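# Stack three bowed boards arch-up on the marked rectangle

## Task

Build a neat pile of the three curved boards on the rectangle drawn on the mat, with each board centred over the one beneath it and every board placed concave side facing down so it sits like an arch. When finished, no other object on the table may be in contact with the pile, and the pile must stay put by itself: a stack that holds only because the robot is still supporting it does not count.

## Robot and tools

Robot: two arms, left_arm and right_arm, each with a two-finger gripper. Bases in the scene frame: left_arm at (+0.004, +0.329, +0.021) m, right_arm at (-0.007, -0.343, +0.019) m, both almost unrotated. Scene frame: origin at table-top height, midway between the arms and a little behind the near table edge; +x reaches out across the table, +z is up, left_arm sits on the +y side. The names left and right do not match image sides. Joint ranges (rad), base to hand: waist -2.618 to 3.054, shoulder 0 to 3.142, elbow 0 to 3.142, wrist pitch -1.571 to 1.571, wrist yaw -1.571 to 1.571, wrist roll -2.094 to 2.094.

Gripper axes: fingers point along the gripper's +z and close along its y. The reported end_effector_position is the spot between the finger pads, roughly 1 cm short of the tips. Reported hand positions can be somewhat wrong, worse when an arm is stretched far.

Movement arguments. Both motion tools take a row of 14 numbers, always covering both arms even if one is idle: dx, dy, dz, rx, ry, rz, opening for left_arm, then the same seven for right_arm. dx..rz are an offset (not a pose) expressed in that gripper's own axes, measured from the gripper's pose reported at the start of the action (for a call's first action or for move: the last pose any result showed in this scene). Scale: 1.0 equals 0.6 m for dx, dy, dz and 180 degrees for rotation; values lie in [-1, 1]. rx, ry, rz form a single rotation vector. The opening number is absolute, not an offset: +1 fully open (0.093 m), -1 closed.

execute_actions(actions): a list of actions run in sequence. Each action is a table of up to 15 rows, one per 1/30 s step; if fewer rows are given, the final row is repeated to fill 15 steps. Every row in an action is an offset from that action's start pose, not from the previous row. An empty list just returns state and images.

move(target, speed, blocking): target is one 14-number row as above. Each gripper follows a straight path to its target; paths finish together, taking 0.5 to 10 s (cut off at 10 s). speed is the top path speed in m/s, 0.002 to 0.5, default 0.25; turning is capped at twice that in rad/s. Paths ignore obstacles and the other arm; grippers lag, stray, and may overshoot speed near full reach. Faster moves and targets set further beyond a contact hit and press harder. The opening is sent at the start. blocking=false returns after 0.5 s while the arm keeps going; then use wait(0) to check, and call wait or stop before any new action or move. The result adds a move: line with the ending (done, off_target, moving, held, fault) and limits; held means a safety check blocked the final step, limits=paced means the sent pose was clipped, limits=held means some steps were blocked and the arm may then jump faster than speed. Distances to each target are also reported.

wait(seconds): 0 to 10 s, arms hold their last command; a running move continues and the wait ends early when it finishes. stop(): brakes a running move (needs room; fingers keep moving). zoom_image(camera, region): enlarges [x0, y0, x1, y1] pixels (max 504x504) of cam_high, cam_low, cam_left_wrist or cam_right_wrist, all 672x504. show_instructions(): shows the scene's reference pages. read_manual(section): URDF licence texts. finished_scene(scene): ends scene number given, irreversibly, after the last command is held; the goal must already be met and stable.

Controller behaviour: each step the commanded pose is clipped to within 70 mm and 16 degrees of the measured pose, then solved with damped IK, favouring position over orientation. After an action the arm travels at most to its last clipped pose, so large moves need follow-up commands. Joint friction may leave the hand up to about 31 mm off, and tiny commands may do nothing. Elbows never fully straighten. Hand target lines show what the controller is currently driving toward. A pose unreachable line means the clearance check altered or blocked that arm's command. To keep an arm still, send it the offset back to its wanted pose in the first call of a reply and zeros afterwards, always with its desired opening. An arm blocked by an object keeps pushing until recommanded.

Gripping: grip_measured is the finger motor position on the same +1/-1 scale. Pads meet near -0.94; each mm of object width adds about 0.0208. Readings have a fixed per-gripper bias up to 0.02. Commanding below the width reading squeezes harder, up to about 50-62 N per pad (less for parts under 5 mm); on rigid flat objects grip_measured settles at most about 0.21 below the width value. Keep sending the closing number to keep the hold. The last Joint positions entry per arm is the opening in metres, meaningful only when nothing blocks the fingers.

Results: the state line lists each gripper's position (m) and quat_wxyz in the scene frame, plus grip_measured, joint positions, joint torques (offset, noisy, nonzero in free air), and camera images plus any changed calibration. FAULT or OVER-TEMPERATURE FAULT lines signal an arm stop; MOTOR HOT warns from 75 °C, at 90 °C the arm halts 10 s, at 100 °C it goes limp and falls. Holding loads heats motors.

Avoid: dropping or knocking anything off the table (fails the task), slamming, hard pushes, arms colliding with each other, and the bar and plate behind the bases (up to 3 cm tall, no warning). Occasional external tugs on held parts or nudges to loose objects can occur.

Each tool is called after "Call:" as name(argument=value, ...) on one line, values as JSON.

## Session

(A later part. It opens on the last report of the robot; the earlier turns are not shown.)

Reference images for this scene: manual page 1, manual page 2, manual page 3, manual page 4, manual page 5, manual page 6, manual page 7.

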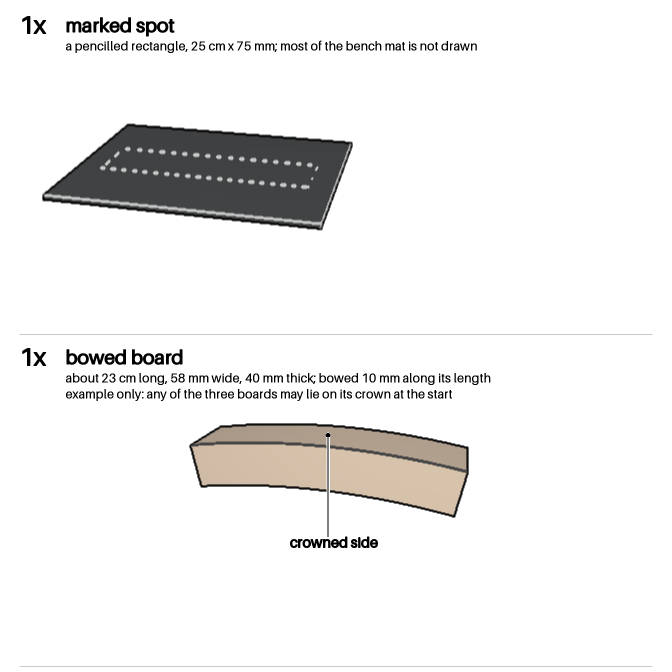

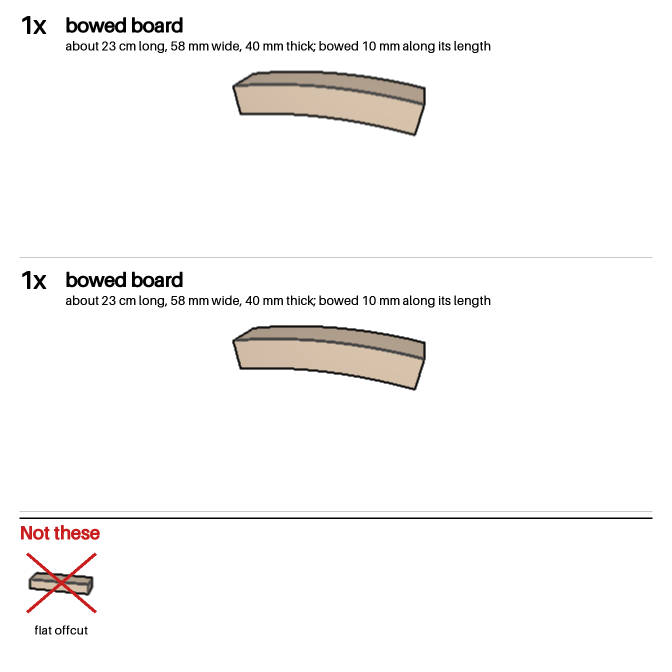

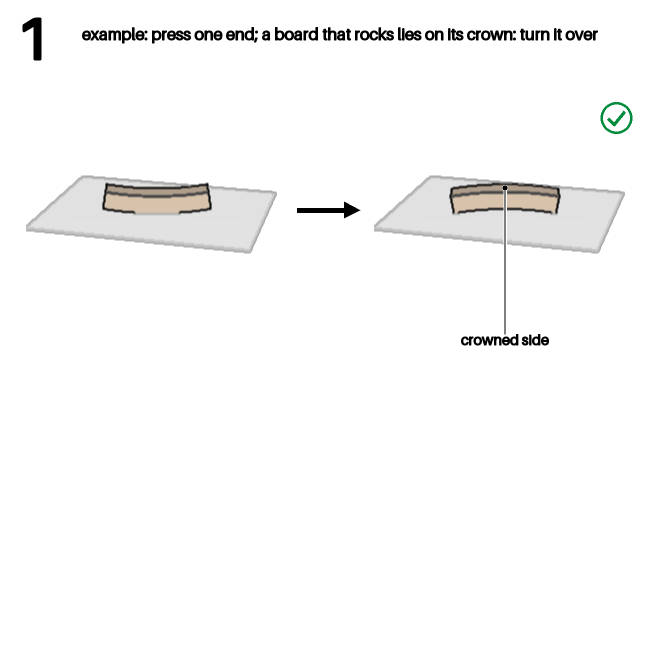

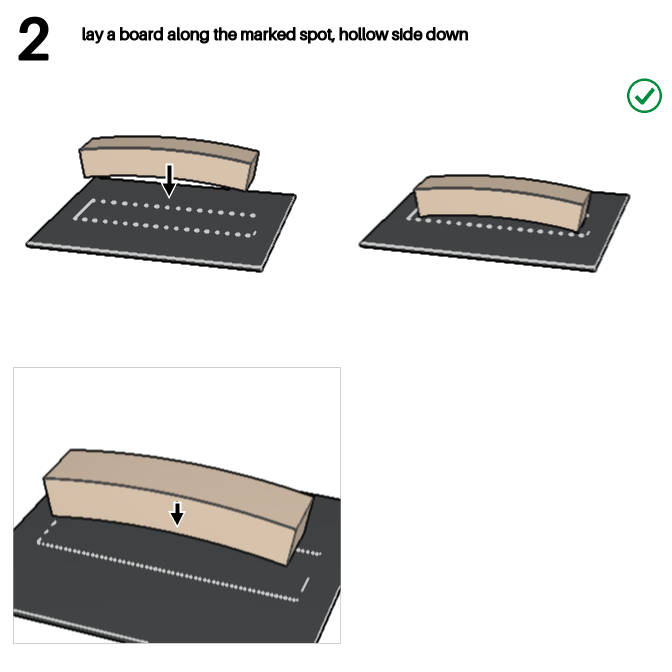

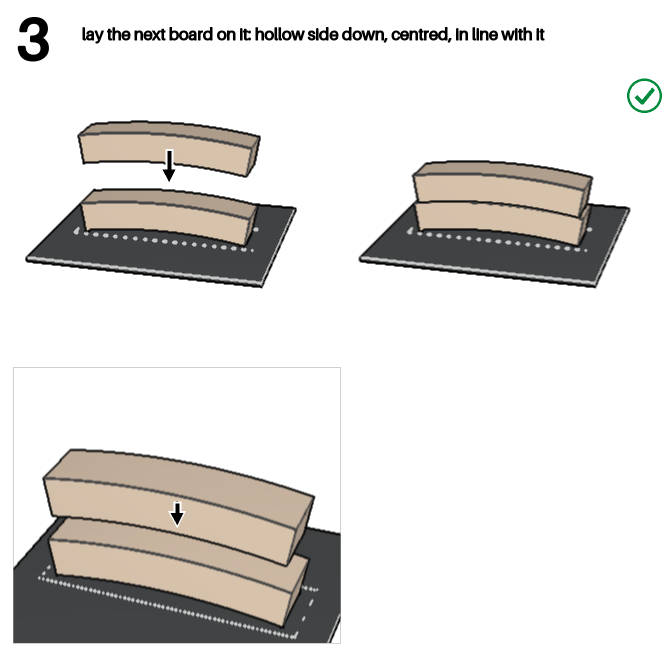

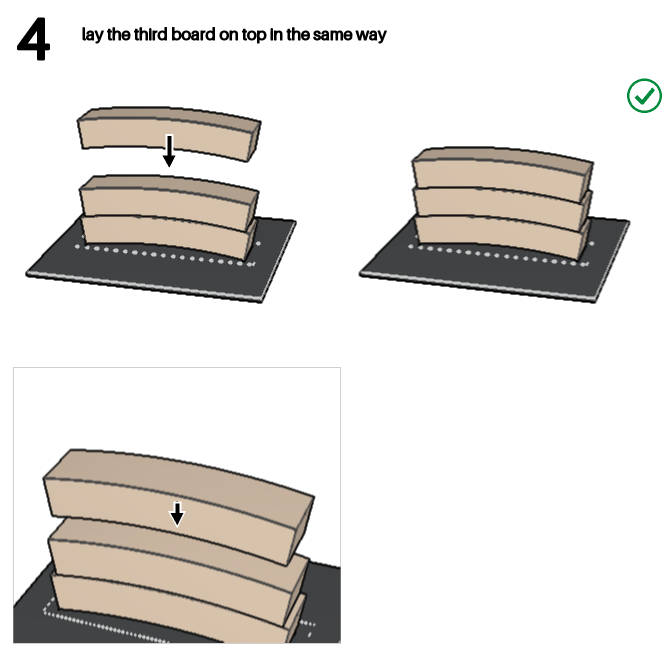

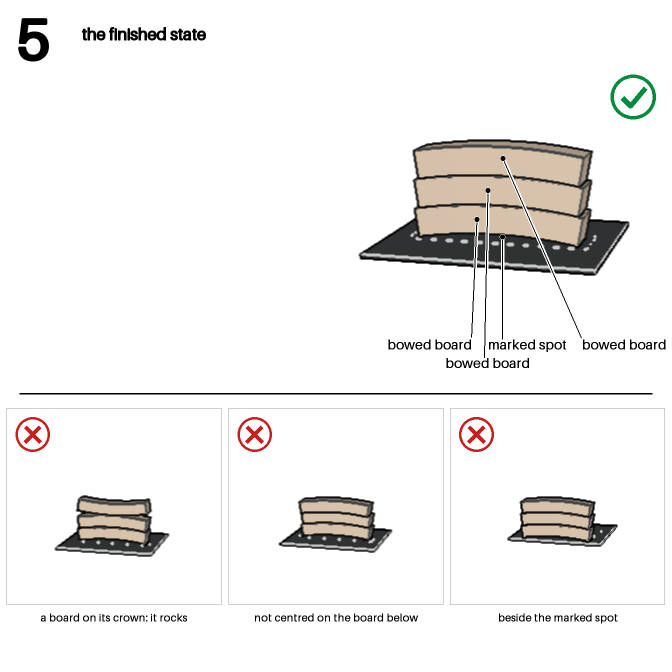

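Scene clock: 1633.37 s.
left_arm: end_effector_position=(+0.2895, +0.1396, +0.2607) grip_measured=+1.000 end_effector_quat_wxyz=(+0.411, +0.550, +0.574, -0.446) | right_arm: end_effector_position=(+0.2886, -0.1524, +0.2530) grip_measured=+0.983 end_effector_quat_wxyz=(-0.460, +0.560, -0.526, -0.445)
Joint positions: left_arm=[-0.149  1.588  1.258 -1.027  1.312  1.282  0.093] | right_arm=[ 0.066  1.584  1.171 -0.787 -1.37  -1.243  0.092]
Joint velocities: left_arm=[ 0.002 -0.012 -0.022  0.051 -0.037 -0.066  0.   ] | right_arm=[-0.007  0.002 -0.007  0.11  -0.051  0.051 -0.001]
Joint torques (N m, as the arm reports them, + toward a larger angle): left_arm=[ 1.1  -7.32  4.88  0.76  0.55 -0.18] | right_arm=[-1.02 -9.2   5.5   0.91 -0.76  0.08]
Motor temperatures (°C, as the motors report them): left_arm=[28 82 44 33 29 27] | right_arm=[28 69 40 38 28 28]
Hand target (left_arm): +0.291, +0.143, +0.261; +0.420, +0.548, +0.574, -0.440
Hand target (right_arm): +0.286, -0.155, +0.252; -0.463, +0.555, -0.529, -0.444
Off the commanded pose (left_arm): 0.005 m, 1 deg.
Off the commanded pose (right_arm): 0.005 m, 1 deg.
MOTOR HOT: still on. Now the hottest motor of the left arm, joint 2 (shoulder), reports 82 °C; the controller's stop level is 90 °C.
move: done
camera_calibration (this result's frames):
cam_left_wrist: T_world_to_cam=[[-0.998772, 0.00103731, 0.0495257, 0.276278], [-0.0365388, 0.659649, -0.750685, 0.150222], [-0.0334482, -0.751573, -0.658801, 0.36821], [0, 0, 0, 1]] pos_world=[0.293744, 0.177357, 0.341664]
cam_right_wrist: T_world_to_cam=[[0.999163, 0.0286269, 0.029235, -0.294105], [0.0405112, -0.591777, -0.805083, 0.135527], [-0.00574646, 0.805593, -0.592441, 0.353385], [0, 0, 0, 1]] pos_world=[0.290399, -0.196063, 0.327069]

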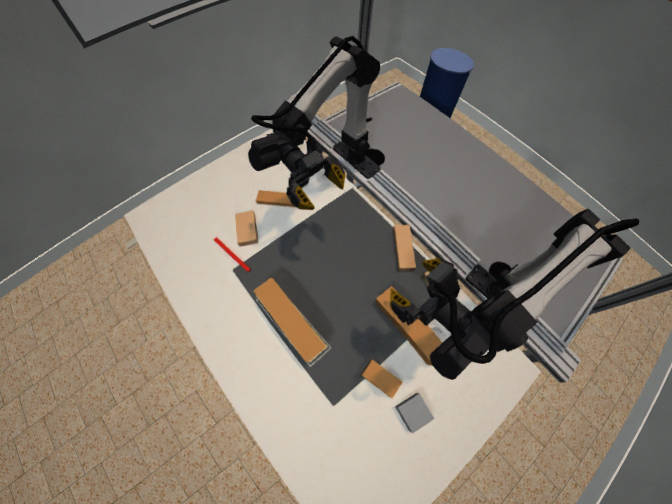

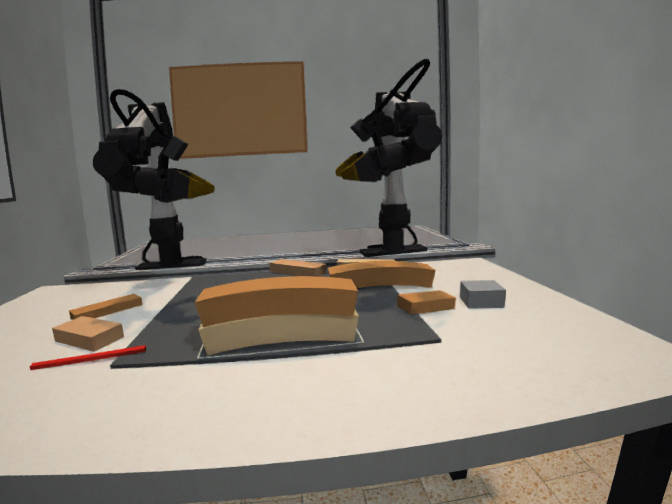

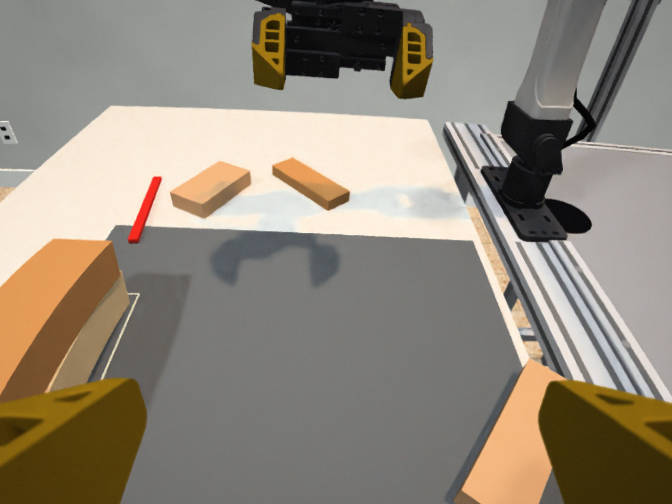

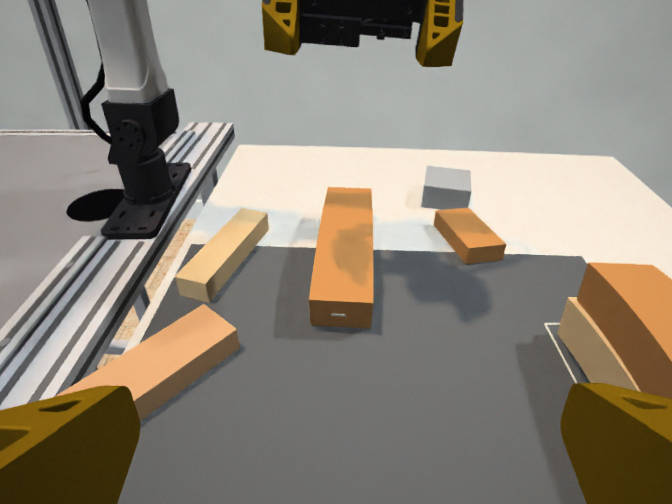

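Call:
wait(seconds=10)

Call:
wait(seconds=10)

Call:
wait(seconds=10)

Call:
wait(seconds=10)

Scene clock: 1648.93 s.
left_arm: end_effector_position=(+0.2902, +0.1395, +0.2607) grip_measured=+1.000 end_effector_quat_wxyz=(+0.412, +0.550, +0.574, -0.446) | right_arm: end_effector_position=(+0.2895, -0.1523, +0.2532) grip_measured=+0.983 end_effector_quat_wxyz=(-0.461, +0.560, -0.526, -0.444)
Joint positions: left_arm=[-0.149  1.588  1.257 -1.02   1.312  1.275  0.093] | right_arm=[ 0.066  1.584  1.17  -0.777 -1.37  -1.235  0.092]
Joint velocities: left_arm=[-0.002  0.007  0.002 -0.051  0.022  0.022  0.   ] | right_arm=[ 0.017 -0.012  0.002  0.037 -0.007 -0.022 -0.001]
Joint torques (N m, as the arm reports them, + toward a larger angle): left_arm=[ 1.13 -7.27  4.83  0.77  0.57 -0.14] | right_arm=[-0.91 -9.08  5.43  0.89 -0.79  0.04]
Motor temperatures (°C, as the motors report them): left_arm=[28 76 44 33 30 27] | right_arm=[28 64 39 37 28 28]
Hand target (left_arm): +0.291, +0.143, +0.261; +0.420, +0.548, +0.574, -0.440
Hand target (right_arm): +0.286, -0.155, +0.252; -0.463, +0.555, -0.529, -0.444
Off the commanded pose (left_arm): 0.005 m, 1 deg.
Off the commanded pose (right_arm): 0.006 m, 1 deg.
MOTOR HOT: still on. Now the hottest motor of the left arm, joint 2 (shoulder), reports 76 °C; the controller's stop level is 90 °C.
wait: 10.00 s; at rest from the start
camera_calibration (this result's frames):
cam_left_wrist: T_world_to_cam=[[-0.998801, -0.000454162, 0.0489477, 0.277371], [-0.0371019, 0.6593, -0.750964, 0.150625], [-0.0319301, -0.75188, -0.658526, 0.367769], [0, 0, 0, 1]] pos_world=[0.294369, 0.177337, 0.341723]
cam_right_wrist: T_world_to_cam=[[0.999165, 0.027184, 0.0304896, -0.295511], [0.040665, -0.591298, -0.805427, 0.135853], [-0.00386624, 0.805995, -0.59191, 0.352861], [0, 0, 0, 1]] pos_world=[0.291104, -0.196042, 0.327292]

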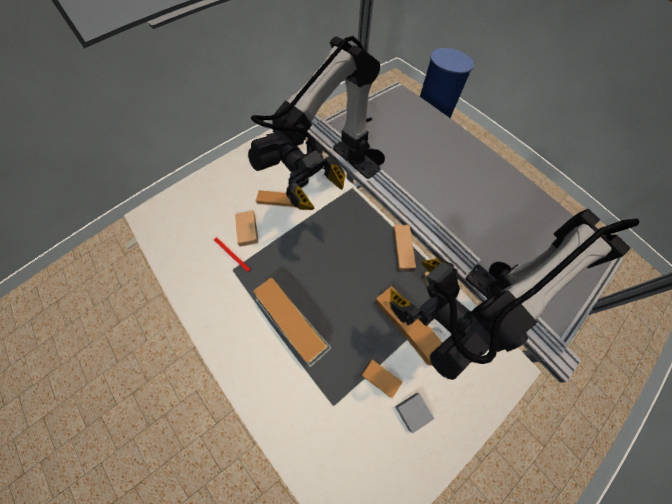

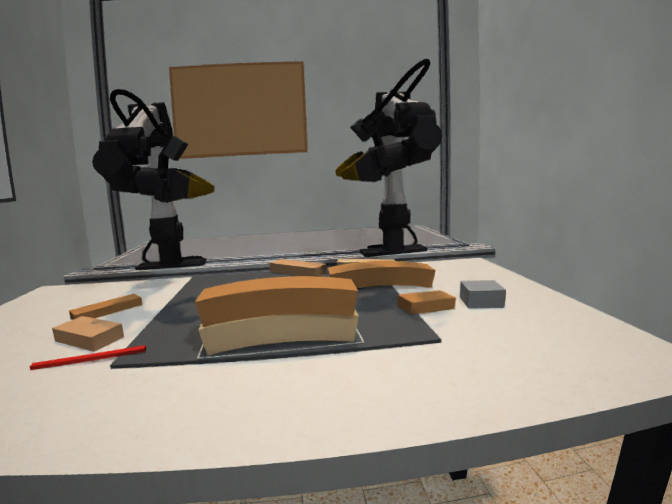

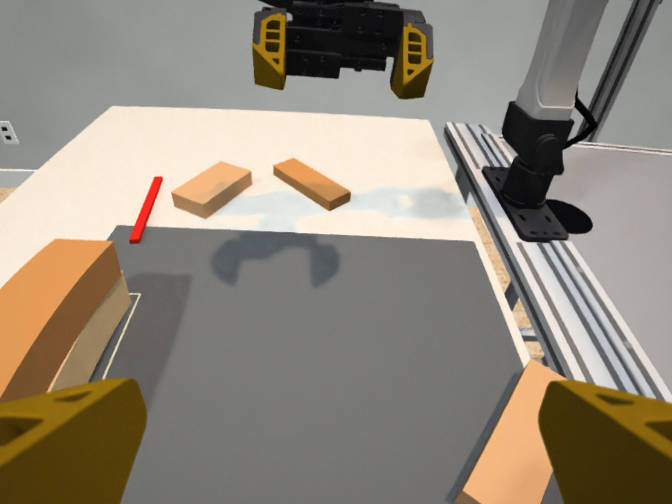

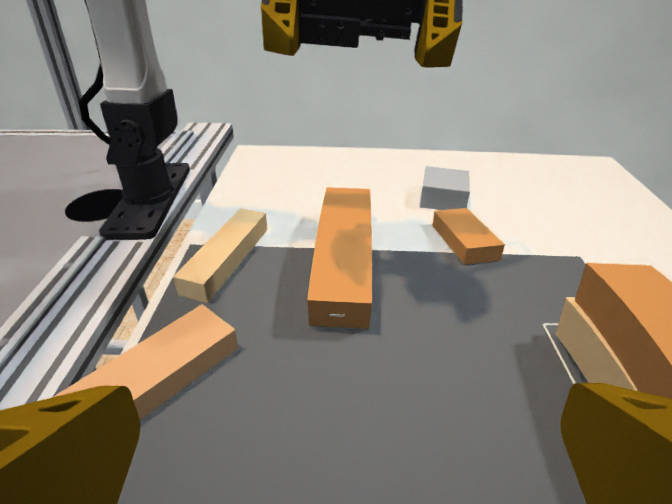

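Scene clock: 1658.93 s.
left_arm: end_effector_position=(+0.2902, +0.1395, +0.2607) grip_measured=+1.000 end_effector_quat_wxyz=(+0.412, +0.550, +0.574, -0.446) | right_arm: end_effector_position=(+0.2895, -0.1523, +0.2532) grip_measured=+0.983 end_effector_quat_wxyz=(-0.461, +0.560, -0.526, -0.444)
Joint positions: left_arm=[-0.149  1.588  1.257 -1.02   1.312  1.275  0.093] | right_arm=[ 0.066  1.584  1.17  -0.777 -1.37  -1.235  0.092]
Joint velocities: left_arm=[-0.007  0.002 -0.032 -0.037  0.007  0.007  0.   ] | right_arm=[-0.002 -0.007  0.002 -0.051 -0.022 -0.022 -0.001]
Joint torques (N m, as the arm reports them, + toward a larger angle): left_arm=[ 1.07 -7.29  4.79  0.71  0.58 -0.11] | right_arm=[-1.09 -9.37  5.47  0.86 -0.82  0.04]
Motor temperatures (°C, as the motors report them): left_arm=[28 74 43 33 30 27] | right_arm=[28 62 39 36 28 28]
Hand target (left_arm): +0.291, +0.143, +0.261; +0.420, +0.548, +0.574, -0.440
Hand target (right_arm): +0.286, -0.155, +0.252; -0.463, +0.555, -0.529, -0.444
Off the commanded pose (left_arm): 0.005 m, 1 deg.
Off the commanded pose (right_arm): 0.006 m, 1 deg.
MOTOR HOT: still on. Now the hottest motor of the left arm, joint 2 (shoulder), reports 74 °C; the controller's stop level is 90 °C.
wait: 10.00 s; at rest by 0.17 s
camera_calibration (this result's frames):
cam_left_wrist: T_world_to_cam=[[-0.998801, -0.000454162, 0.0489477, 0.277371], [-0.0371019, 0.6593, -0.750964, 0.150625], [-0.0319301, -0.75188, -0.658526, 0.367769], [0, 0, 0, 1]] pos_world=[0.294369, 0.177337, 0.341723]
cam_right_wrist: T_world_to_cam=[[0.999165, 0.027184, 0.0304896, -0.295511], [0.040665, -0.591298, -0.805427, 0.135853], [-0.00386624, 0.805995, -0.59191, 0.352861], [0, 0, 0, 1]] pos_world=[0.291104, -0.196042, 0.327292]

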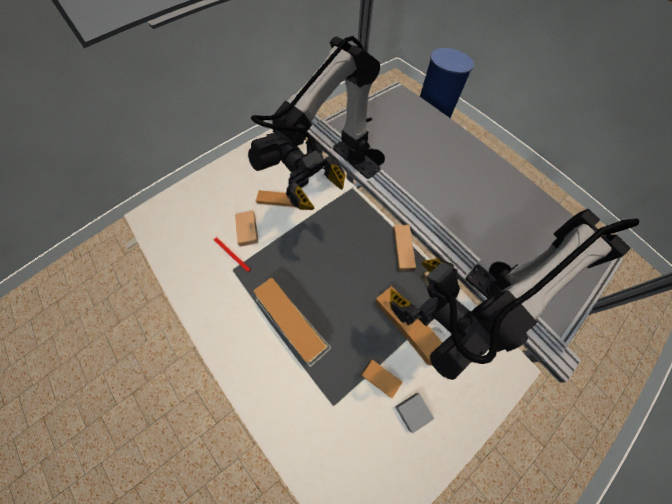

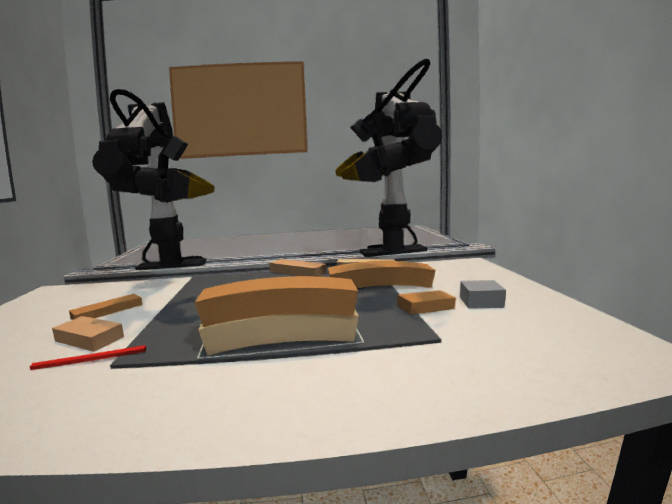

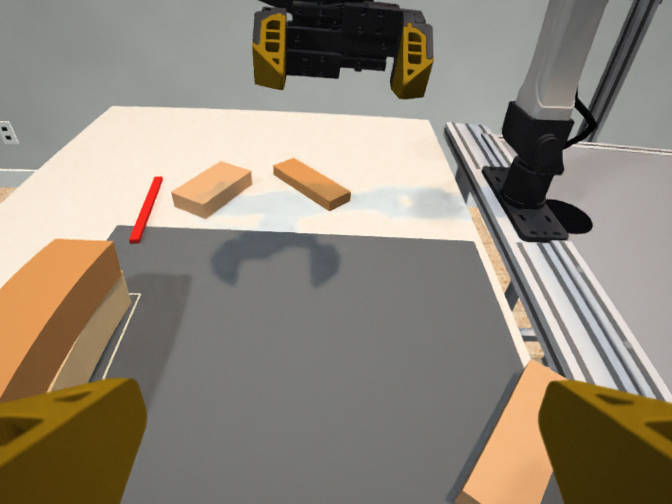

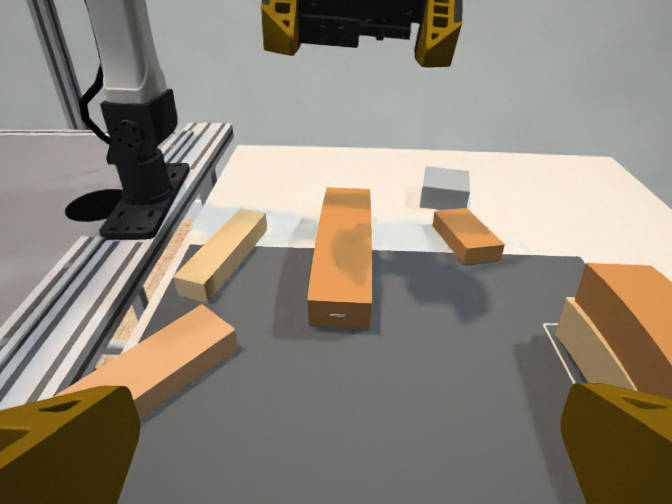

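Scene clock: 1668.93 s.
left_arm: end_effector_position=(+0.2902, +0.1395, +0.2607) grip_measured=+1.000 end_effector_quat_wxyz=(+0.412, +0.550, +0.574, -0.446) | right_arm: end_effector_position=(+0.2895, -0.1523, +0.2532) grip_measured=+0.983 end_effector_quat_wxyz=(-0.461, +0.560, -0.526, -0.444)
Joint positions: left_arm=[-0.149  1.588  1.257 -1.02   1.312  1.275  0.093] | right_arm=[ 0.066  1.584  1.17  -0.777 -1.37  -1.235  0.092]
Joint velocities: left_arm=[ 0.002 -0.022 -0.002 -0.095 -0.022  0.007  0.   ] | right_arm=[-0.002  0.002 -0.007  0.081  0.007  0.022  0.001]
Joint torques (N m, as the arm reports them, + toward a larger angle): left_arm=[ 1.08 -7.49  4.85  0.74  0.58 -0.12] | right_arm=[-0.82 -9.01  5.38  0.88 -0.76  0.06]
Motor temperatures (°C, as the motors report them): left_arm=[28 72 43 33 30 27] | right_arm=[28 60 39 36 28 28]
Hand target (left_arm): +0.291, +0.143, +0.261; +0.420, +0.548, +0.574, -0.440
Hand target (right_arm): +0.286, -0.155, +0.252; -0.463, +0.555, -0.529, -0.444
Off the commanded pose (left_arm): 0.005 m, 1 deg.
Off the commanded pose (right_arm): 0.006 m, 1 deg.
MOTOR HOT: cleared. Now the hottest motor of the left arm, joint 2 (shoulder), reports 72 °C.
wait: 10.00 s; at rest by 0.17 s
camera_calibration (this result's frames):
cam_left_wrist: T_world_to_cam=[[-0.998801, -0.000454162, 0.0489477, 0.277371], [-0.0371019, 0.6593, -0.750964, 0.150625], [-0.0319301, -0.75188, -0.658526, 0.367769], [0, 0, 0, 1]] pos_world=[0.294369, 0.177337, 0.341723]
cam_right_wrist: T_world_to_cam=[[0.999154, 0.0271809, 0.0308703, -0.295643], [0.0409698, -0.591272, -0.805431, 0.135782], [-0.00363966, 0.806014, -0.591885, 0.352799], [0, 0, 0, 1]] pos_world=[0.291114, -0.196041, 0.327306]

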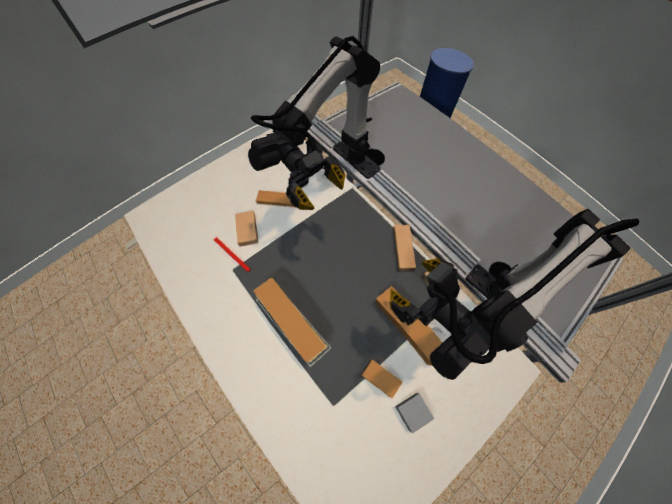

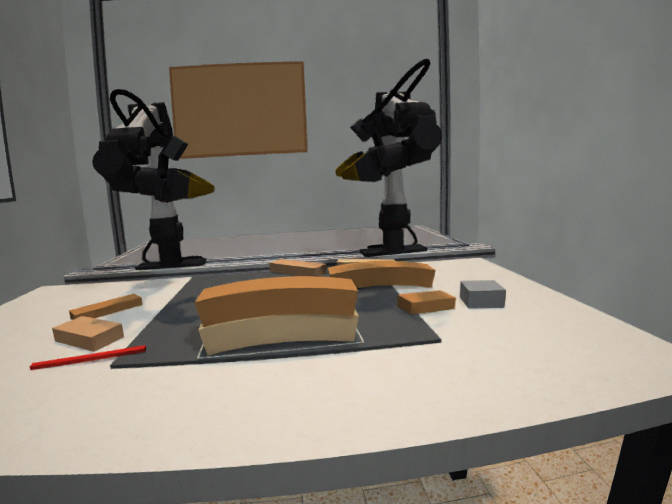

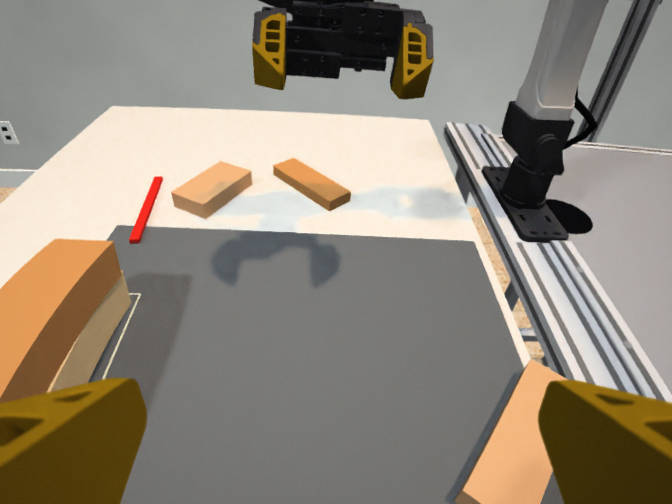

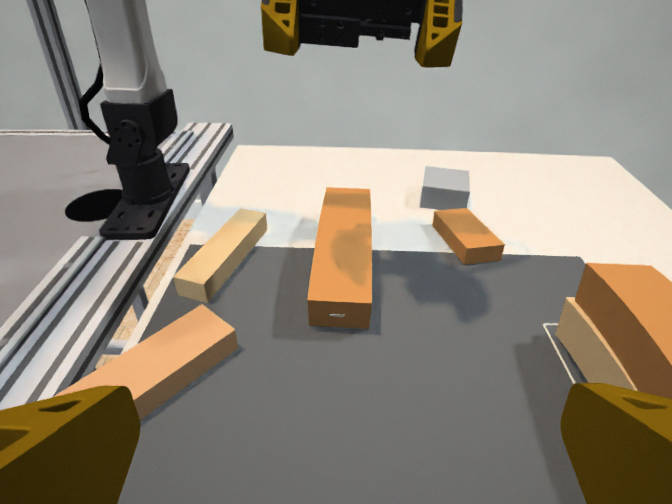

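Scene clock: 1678.93 s.
left_arm: end_effector_position=(+0.2902, +0.1395, +0.2607) grip_measured=+1.000 end_effector_quat_wxyz=(+0.412, +0.550, +0.574, -0.446) | right_arm: end_effector_position=(+0.2895, -0.1523, +0.2532) grip_measured=+0.983 end_effector_quat_wxyz=(-0.461, +0.560, -0.526, -0.444)
Joint positions: left_arm=[-0.149  1.588  1.257 -1.02   1.312  1.275  0.093] | right_arm=[ 0.066  1.584  1.17  -0.777 -1.37  -1.235  0.092]
Joint velocities: left_arm=[ 0.002  0.002 -0.017 -0.022 -0.051  0.051  0.   ] | right_arm=[-0.002  0.007  0.002 -0.037 -0.037 -0.066  0.   ]
Joint torques (N m, as the arm reports them, + toward a larger angle): left_arm=[ 1.27 -7.27  4.73  0.71  0.56 -0.14] | right_arm=[-1.09 -9.09  5.43  0.86 -0.77  0.07]
Motor temperatures (°C, as the motors report them): left_arm=[28 70 43 33 30 27] | right_arm=[28 59 38 36 28 28]
Hand target (left_arm): +0.291, +0.143, +0.261; +0.420, +0.548, +0.574, -0.440
Hand target (right_arm): +0.286, -0.155, +0.252; -0.463, +0.555, -0.529, -0.444
Off the commanded pose (left_arm): 0.005 m, 1 deg.
Off the commanded pose (right_arm): 0.006 m, 1 deg.
wait: 10.00 s; at rest by 0.17 s
camera_calibration (this result's frames):
cam_left_wrist: T_world_to_cam=[[-0.998801, -0.000454162, 0.0489477, 0.277371], [-0.0371019, 0.6593, -0.750964, 0.150625], [-0.0319301, -0.75188, -0.658526, 0.367769], [0, 0, 0, 1]] pos_world=[0.294369, 0.177337, 0.341723]
cam_right_wrist: T_world_to_cam=[[0.999154, 0.0271809, 0.0308703, -0.295643], [0.0409698, -0.591272, -0.805431, 0.135782], [-0.00363966, 0.806014, -0.591885, 0.352799], [0, 0, 0, 1]] pos_world=[0.291114, -0.196041, 0.327306]

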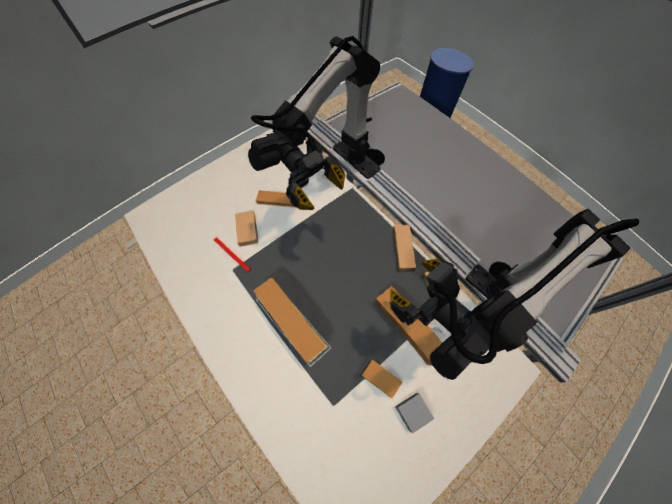

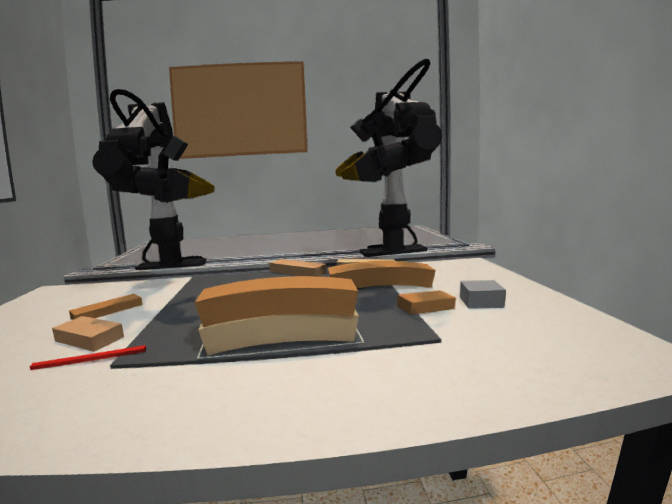

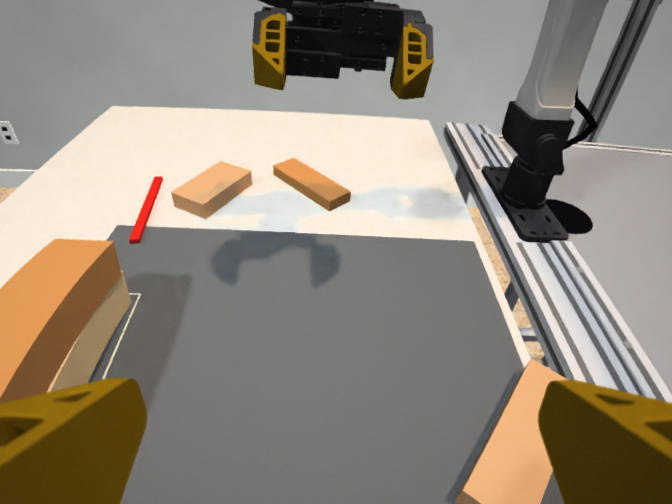

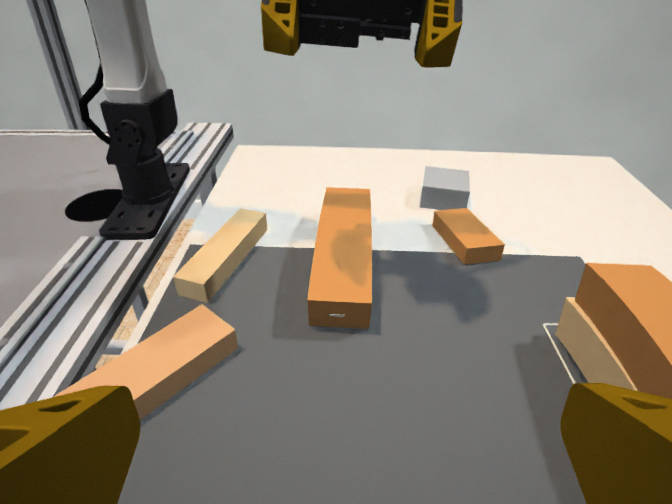

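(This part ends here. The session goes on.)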